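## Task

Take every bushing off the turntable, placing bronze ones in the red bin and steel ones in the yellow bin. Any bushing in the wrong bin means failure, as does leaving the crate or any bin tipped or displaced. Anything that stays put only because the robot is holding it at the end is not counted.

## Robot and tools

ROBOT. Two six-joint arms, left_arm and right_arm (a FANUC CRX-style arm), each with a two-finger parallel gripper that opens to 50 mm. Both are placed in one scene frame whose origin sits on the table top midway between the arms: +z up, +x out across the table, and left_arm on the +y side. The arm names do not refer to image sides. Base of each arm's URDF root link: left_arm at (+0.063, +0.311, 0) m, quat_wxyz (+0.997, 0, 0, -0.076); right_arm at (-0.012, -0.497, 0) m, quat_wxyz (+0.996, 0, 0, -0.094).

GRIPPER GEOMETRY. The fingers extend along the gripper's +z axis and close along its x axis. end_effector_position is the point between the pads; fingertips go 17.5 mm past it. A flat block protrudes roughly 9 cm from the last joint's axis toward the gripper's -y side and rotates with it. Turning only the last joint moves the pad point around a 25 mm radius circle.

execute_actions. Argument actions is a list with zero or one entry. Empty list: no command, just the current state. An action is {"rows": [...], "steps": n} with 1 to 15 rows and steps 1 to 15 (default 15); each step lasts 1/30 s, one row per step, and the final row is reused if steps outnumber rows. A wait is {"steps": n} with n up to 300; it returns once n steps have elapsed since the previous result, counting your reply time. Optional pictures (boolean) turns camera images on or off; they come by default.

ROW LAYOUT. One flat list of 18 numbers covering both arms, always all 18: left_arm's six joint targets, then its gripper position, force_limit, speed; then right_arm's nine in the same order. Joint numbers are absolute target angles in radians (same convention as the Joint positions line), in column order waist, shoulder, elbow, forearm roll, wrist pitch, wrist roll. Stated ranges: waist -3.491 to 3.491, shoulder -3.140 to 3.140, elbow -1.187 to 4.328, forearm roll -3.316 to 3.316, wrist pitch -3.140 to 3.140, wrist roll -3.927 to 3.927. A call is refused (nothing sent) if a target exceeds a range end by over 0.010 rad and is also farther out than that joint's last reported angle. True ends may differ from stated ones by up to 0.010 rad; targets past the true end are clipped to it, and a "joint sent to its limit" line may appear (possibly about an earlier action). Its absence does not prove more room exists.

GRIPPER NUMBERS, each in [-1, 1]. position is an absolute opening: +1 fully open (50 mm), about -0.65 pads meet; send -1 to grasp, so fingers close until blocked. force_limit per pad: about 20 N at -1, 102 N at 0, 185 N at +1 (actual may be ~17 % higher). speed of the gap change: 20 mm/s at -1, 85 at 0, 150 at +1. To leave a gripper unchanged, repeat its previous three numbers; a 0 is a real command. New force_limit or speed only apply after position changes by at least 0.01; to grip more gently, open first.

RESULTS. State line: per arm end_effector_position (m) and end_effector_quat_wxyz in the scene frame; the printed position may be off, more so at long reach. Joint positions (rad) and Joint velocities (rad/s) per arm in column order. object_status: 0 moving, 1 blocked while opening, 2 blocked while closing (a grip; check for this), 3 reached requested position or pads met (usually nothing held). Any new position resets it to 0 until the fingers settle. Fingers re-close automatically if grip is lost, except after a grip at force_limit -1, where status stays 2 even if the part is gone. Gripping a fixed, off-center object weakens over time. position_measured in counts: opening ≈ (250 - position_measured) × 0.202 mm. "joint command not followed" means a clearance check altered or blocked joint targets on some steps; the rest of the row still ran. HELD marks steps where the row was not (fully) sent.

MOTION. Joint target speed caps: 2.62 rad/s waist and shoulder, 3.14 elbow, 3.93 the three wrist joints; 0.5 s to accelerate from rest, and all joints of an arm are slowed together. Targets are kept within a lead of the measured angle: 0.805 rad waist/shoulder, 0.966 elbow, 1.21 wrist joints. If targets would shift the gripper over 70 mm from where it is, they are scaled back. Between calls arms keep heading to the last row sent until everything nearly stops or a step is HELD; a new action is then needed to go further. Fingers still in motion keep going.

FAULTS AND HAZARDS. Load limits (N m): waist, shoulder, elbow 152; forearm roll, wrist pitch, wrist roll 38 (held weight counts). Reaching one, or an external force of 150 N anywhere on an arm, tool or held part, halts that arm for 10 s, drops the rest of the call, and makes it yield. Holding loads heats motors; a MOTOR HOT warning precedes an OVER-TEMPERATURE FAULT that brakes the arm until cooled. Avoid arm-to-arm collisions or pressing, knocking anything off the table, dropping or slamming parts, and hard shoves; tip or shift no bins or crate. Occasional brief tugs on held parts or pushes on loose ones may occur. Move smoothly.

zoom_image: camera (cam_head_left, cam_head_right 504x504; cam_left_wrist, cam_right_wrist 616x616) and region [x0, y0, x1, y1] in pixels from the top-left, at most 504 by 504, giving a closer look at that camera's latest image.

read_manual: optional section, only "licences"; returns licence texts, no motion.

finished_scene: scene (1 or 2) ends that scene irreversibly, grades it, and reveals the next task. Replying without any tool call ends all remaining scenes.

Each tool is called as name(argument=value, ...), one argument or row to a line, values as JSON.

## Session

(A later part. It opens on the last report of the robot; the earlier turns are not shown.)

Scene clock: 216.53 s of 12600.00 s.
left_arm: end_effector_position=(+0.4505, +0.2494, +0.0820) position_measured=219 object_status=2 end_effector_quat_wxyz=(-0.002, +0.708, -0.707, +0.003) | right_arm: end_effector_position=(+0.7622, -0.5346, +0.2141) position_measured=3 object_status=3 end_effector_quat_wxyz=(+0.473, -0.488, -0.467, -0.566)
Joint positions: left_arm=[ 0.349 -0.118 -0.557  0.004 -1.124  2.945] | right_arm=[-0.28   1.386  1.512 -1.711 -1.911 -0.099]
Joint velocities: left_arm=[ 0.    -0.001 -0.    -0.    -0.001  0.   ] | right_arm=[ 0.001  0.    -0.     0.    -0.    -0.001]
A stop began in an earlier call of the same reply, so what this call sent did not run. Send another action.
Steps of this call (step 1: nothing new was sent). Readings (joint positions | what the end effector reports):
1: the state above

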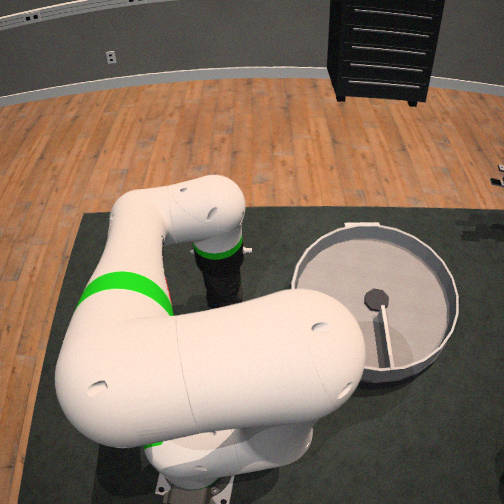

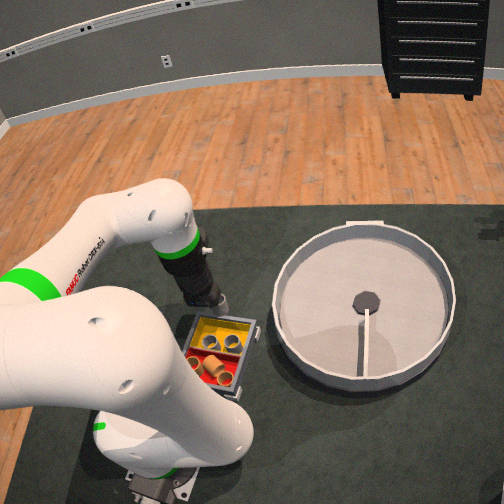

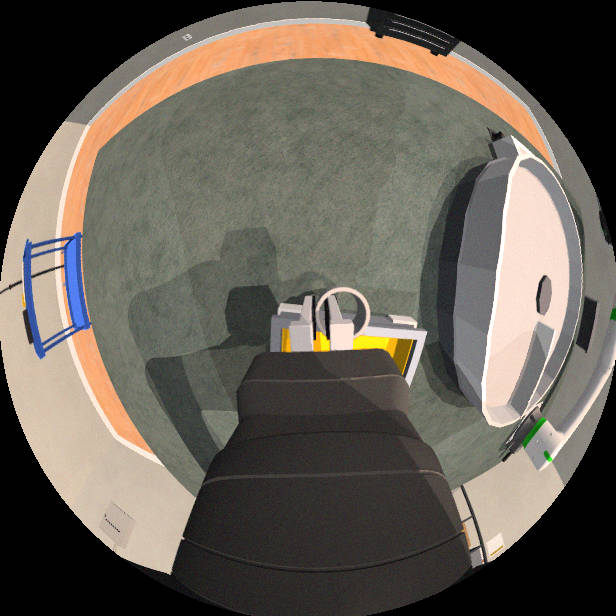

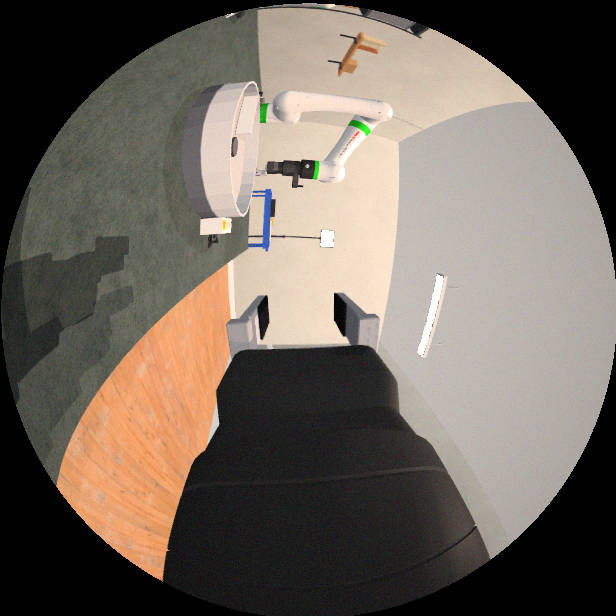

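execute_actions(
  actions=[
    {"rows":[[0.349,-0.195,-0.425,0,-1.341,2.945,-1,-0.5,0,-0.28,1.386,1.512,-1.711,-1.911,-0.099,1,0,0]]},
  ],
  pictures=false,
)

execute_actions(
  actions=[
    {"rows":[[0.324,-0.32,-0.527,0,-1.364,2.97,-1,-0.5,0,-0.28,1.386,1.512,-1.711,-1.911,-0.099,1,0,0]]},
  ],
  pictures=false,
)

execute_actions(
  actions=[
    {"rows":[[0.324,-0.255,-0.6585,0,-1.167,2.97,-1,-0.5,0,-0.28,1.386,1.512,-1.711,-1.911,-0.099,1,0,0]]},
  ],
  pictures=false,
)

execute_actions(
  actions=[
    {"rows":[[0.324,-0.255,-0.6585,0,-1.167,2.97,-0.05,-0.5,0,-0.28,1.386,1.512,-1.711,-1.911,-0.099,1,0,0]],"steps":9},
  ],
  pictures=false,
)

execute_actions(
  actions=[
    {"rows":[[0.324,-0.36,-0.527,0,-1.404,2.97,-0.05,-0.5,0,-0.28,1.386,1.512,-1.711,-1.911,-0.099,1,0,0]]},
  ],
)

Scene clock: 225.97 s of 12600.00 s.
left_arm: end_effector_position=(+0.4459, +0.2496, +0.1611) position_measured=219 object_status=2 end_effector_quat_wxyz=(+0.000, +0.707, -0.707, -0.000) | right_arm: end_effector_position=(+0.7622, -0.5346, +0.2141) position_measured=3 object_status=3 end_effector_quat_wxyz=(+0.473, -0.488, -0.467, -0.566)
Joint positions: left_arm=[ 0.349 -0.195 -0.425 -0.    -1.341  2.945] | right_arm=[-0.28   1.386  1.512 -1.711 -1.911 -0.099]
Joint velocities: left_arm=[-0.001 -0.001  0.001 -0.    -0.001  0.001] | right_arm=[-0.001  0.    -0.    -0.001  0.001  0.002]
Steps of this call (steps 1 to 268: nothing new was sent; steps 269 to 283: all 15 steps of this action). Readings (joint positions | what the end effector reports):
269: left_arm=[0.349 -0.118 -0.557 0.004 -1.124 2.945] | right_arm=[-0.280 1.386 1.512 -1.711 -1.911 -0.099] | left_arm position_measured=219 object_status=2 | right_arm position_measured=3 object_status=3
270: left_arm=[0.349 -0.120 -0.554 0.004 -1.130 2.945] | right_arm=[-0.280 1.386 1.512 -1.711 -1.911 -0.099] | left_arm position_measured=219 object_status=2 | right_arm position_measured=3 object_status=3
272: left_arm=[0.349 -0.133 -0.531 0.003 -1.168 2.945] | right_arm=[-0.280 1.386 1.512 -1.711 -1.911 -0.099] | left_arm position_measured=219 object_status=2 | right_arm position_measured=3 object_status=3
276: left_arm=[0.349 -0.183 -0.446 0.001 -1.305 2.945] | right_arm=[-0.280 1.386 1.512 -1.711 -1.911 -0.099] | left_arm position_measured=219 object_status=2 | right_arm position_measured=3 object_status=3
283: the state above

Scene clock: 226.47 s of 12600.00 s.
left_arm: end_effector_position=(+0.3977, +0.2325, +0.1578) position_measured=219 object_status=2 end_effector_quat_wxyz=(+0.000, +0.707, -0.707, -0.000) | right_arm: end_effector_position=(+0.7622, -0.5346, +0.2141) position_measured=3 object_status=3 end_effector_quat_wxyz=(+0.473, -0.488, -0.467, -0.566)
Joint positions: left_arm=[ 0.324 -0.32  -0.527  0.    -1.364  2.97 ] | right_arm=[-0.28   1.386  1.512 -1.711 -1.911 -0.099]
Joint velocities: left_arm=[ 0.001 -0.002 -0.001 -0.     0.    -0.   ] | right_arm=[ 0.002 -0.    -0.    -0.001  0.001  0.001]
Steps of this call (steps 1 to 15: all 15 steps of this action). Readings (joint positions | what the end effector reports):
1: left_arm=[0.349 -0.195 -0.425 -0.000 -1.341 2.945] | right_arm=[-0.280 1.386 1.512 -1.711 -1.911 -0.099] | left_arm position_measured=219 object_status=2 | right_arm position_measured=3 object_status=3
2: left_arm=[0.348 -0.199 -0.428 -0.000 -1.342 2.945] | right_arm=[-0.280 1.386 1.512 -1.711 -1.911 -0.099] | left_arm position_measured=219 object_status=2 | right_arm position_measured=3 object_status=3
4: left_arm=[0.343 -0.224 -0.449 -0.000 -1.346 2.951] | right_arm=[-0.280 1.386 1.512 -1.711 -1.911 -0.099] | left_arm position_measured=219 object_status=2 | right_arm position_measured=3 object_status=3
8: left_arm=[0.327 -0.307 -0.516 -0.000 -1.362 2.967] | right_arm=[-0.280 1.386 1.512 -1.711 -1.911 -0.099] | left_arm position_measured=219 object_status=2 | right_arm position_measured=3 object_status=3
15: the state above

Scene clock: 226.97 s of 12600.00 s.
left_arm: end_effector_position=(+0.3981, +0.2326, +0.0850) position_measured=219 object_status=2 end_effector_quat_wxyz=(-0.000, +0.707, -0.707, +0.000) | right_arm: end_effector_position=(+0.7622, -0.5346, +0.2141) position_measured=3 object_status=3 end_effector_quat_wxyz=(+0.473, -0.488, -0.467, -0.566)
Joint positions: left_arm=[ 0.324 -0.255 -0.658  0.    -1.167  2.97 ] | right_arm=[-0.28   1.386  1.512 -1.711 -1.911 -0.099]
Joint velocities: left_arm=[-0.001  0.002  0.     0.001 -0.    -0.001] | right_arm=[ 0.003 -0.    -0.     0.001  0.001 -0.   ]
Steps of this call (steps 1 to 15: all 15 steps of this action). Readings (joint positions | what the end effector reports):
1: left_arm=[0.324 -0.320 -0.527 0.000 -1.364 2.970] | right_arm=[-0.280 1.386 1.512 -1.711 -1.911 -0.099] | left_arm position_measured=219 object_status=2 | right_arm position_measured=3 object_status=3
2: left_arm=[0.324 -0.318 -0.531 0.000 -1.358 2.970] | right_arm=[-0.280 1.386 1.512 -1.711 -1.911 -0.099] | left_arm position_measured=219 object_status=2 | right_arm position_measured=3 object_status=3
4: left_arm=[0.324 -0.306 -0.556 0.000 -1.320 2.970] | right_arm=[-0.280 1.386 1.512 -1.711 -1.911 -0.099] | left_arm position_measured=219 object_status=2 | right_arm position_measured=3 object_status=3
8: left_arm=[0.324 -0.263 -0.642 0.000 -1.192 2.970] | right_arm=[-0.280 1.386 1.512 -1.711 -1.911 -0.099] | left_arm position_measured=219 object_status=2 | right_arm position_measured=3 object_status=3
15: the state above

Scene clock: 227.27 s of 12600.00 s.
left_arm: end_effector_position=(+0.3980, +0.2325, +0.0849) position_measured=160 object_status=0 end_effector_quat_wxyz=(-0.000, +0.707, -0.707, +0.000) | right_arm: end_effector_position=(+0.7622, -0.5346, +0.2141) position_measured=3 object_status=3 end_effector_quat_wxyz=(+0.473, -0.488, -0.467, -0.566)
Joint positions: left_arm=[ 0.324 -0.255 -0.658  0.    -1.167  2.97 ] | right_arm=[-0.28   1.386  1.512 -1.711 -1.911 -0.099]
Joint velocities: left_arm=[-0.     0.001  0.     0.     0.     0.   ] | right_arm=[ 0.002 -0.    -0.     0.001  0.     0.001]
Steps of this call (steps 1 to 9: all 9 steps of this action). Readings (joint positions | what the end effector reports):
1: left_arm=[0.324 -0.255 -0.658 0.000 -1.167 2.970] | right_arm=[-0.280 1.386 1.512 -1.711 -1.911 -0.099] | left_arm position_measured=211 object_status=0 | right_arm position_measured=3 object_status=3
2: left_arm=[0.324 -0.255 -0.658 0.000 -1.167 2.970] | right_arm=[-0.280 1.386 1.512 -1.711 -1.911 -0.099] | left_arm position_measured=197 object_status=0 | right_arm position_measured=3 object_status=3
4: left_arm=[0.324 -0.255 -0.658 0.000 -1.167 2.970] | right_arm=[-0.280 1.386 1.512 -1.711 -1.911 -0.099] | left_arm position_measured=169 object_status=0 | right_arm position_measured=3 object_status=3
8: left_arm=[0.324 -0.255 -0.658 0.000 -1.167 2.970] | right_arm=[-0.280 1.386 1.512 -1.711 -1.911 -0.099] | left_arm position_measured=160 object_status=0 | right_arm position_measured=3 object_status=3
9: the state above

Scene clock: 227.77 s of 12600.00 s.
left_arm: end_effector_position=(+0.3855, +0.2304, +0.1691) position_measured=160 object_status=3 end_effector_quat_wxyz=(+0.000, +0.707, -0.707, -0.000) | right_arm: end_effector_position=(+0.7622, -0.5346, +0.2141) position_measured=3 object_status=3 end_effector_quat_wxyz=(+0.473, -0.488, -0.467, -0.566)
Joint positions: left_arm=[ 0.324 -0.36  -0.527 -0.    -1.404  2.97 ] | right_arm=[-0.28   1.386  1.512 -1.711 -1.911 -0.099]
Joint velocities: left_arm=[ 0.001 -0.001  0.002  0.001 -0.    -0.   ] | right_arm=[-0.    -0.    -0.     0.     0.     0.002]
Steps of this call (steps 1 to 15: all 15 steps of this action). Readings (joint positions | what the end effector reports):
1: left_arm=[0.324 -0.255 -0.658 0.000 -1.167 2.970] | right_arm=[-0.280 1.386 1.512 -1.711 -1.911 -0.099] | left_arm position_measured=160 object_status=0 | right_arm position_measured=3 object_status=3
2: left_arm=[0.324 -0.257 -0.655 -0.000 -1.173 2.970] | right_arm=[-0.280 1.386 1.512 -1.711 -1.911 -0.099] | left_arm position_measured=160 object_status=0 | right_arm position_measured=3 object_status=3
4: left_arm=[0.324 -0.274 -0.634 -0.000 -1.211 2.970] | right_arm=[-0.280 1.386 1.512 -1.711 -1.911 -0.099] | left_arm position_measured=160 object_status=3 | right_arm position_measured=3 object_status=3
8: left_arm=[0.324 -0.339 -0.553 -0.000 -1.356 2.970] | right_arm=[-0.280 1.386 1.512 -1.711 -1.911 -0.099] | left_arm position_measured=160 object_status=3 | right_arm position_measured=3 object_status=3
15: the state above

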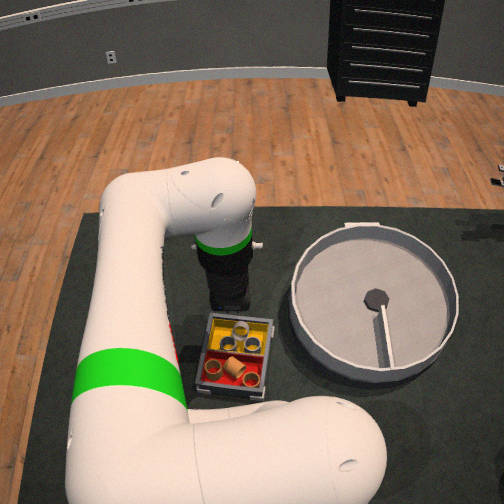

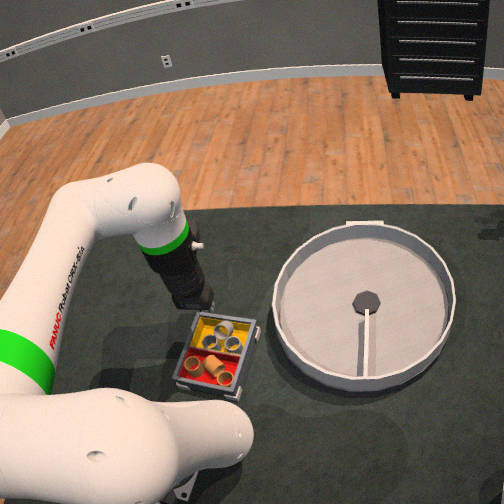

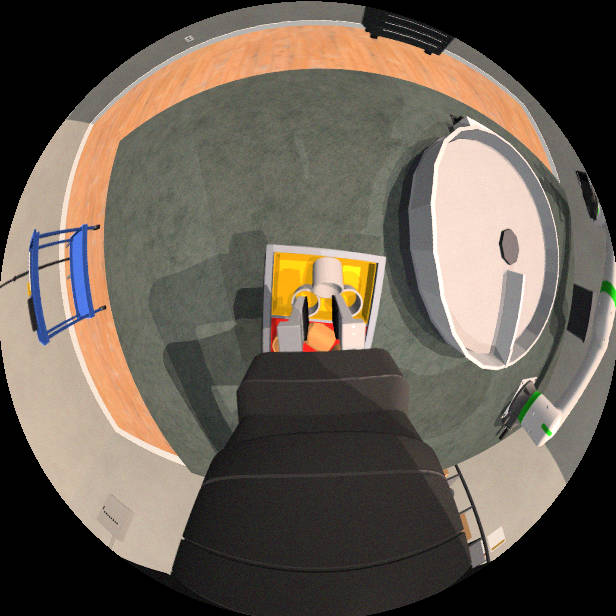

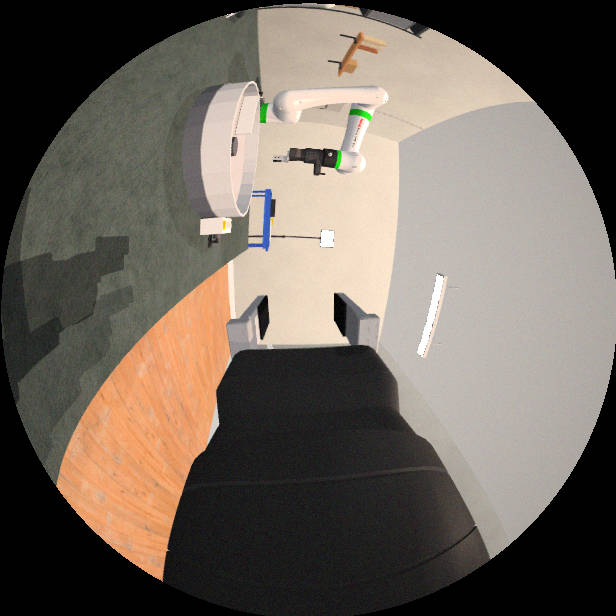

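finished_scene(
  scene=2,
)

The scene is finished: the task was done.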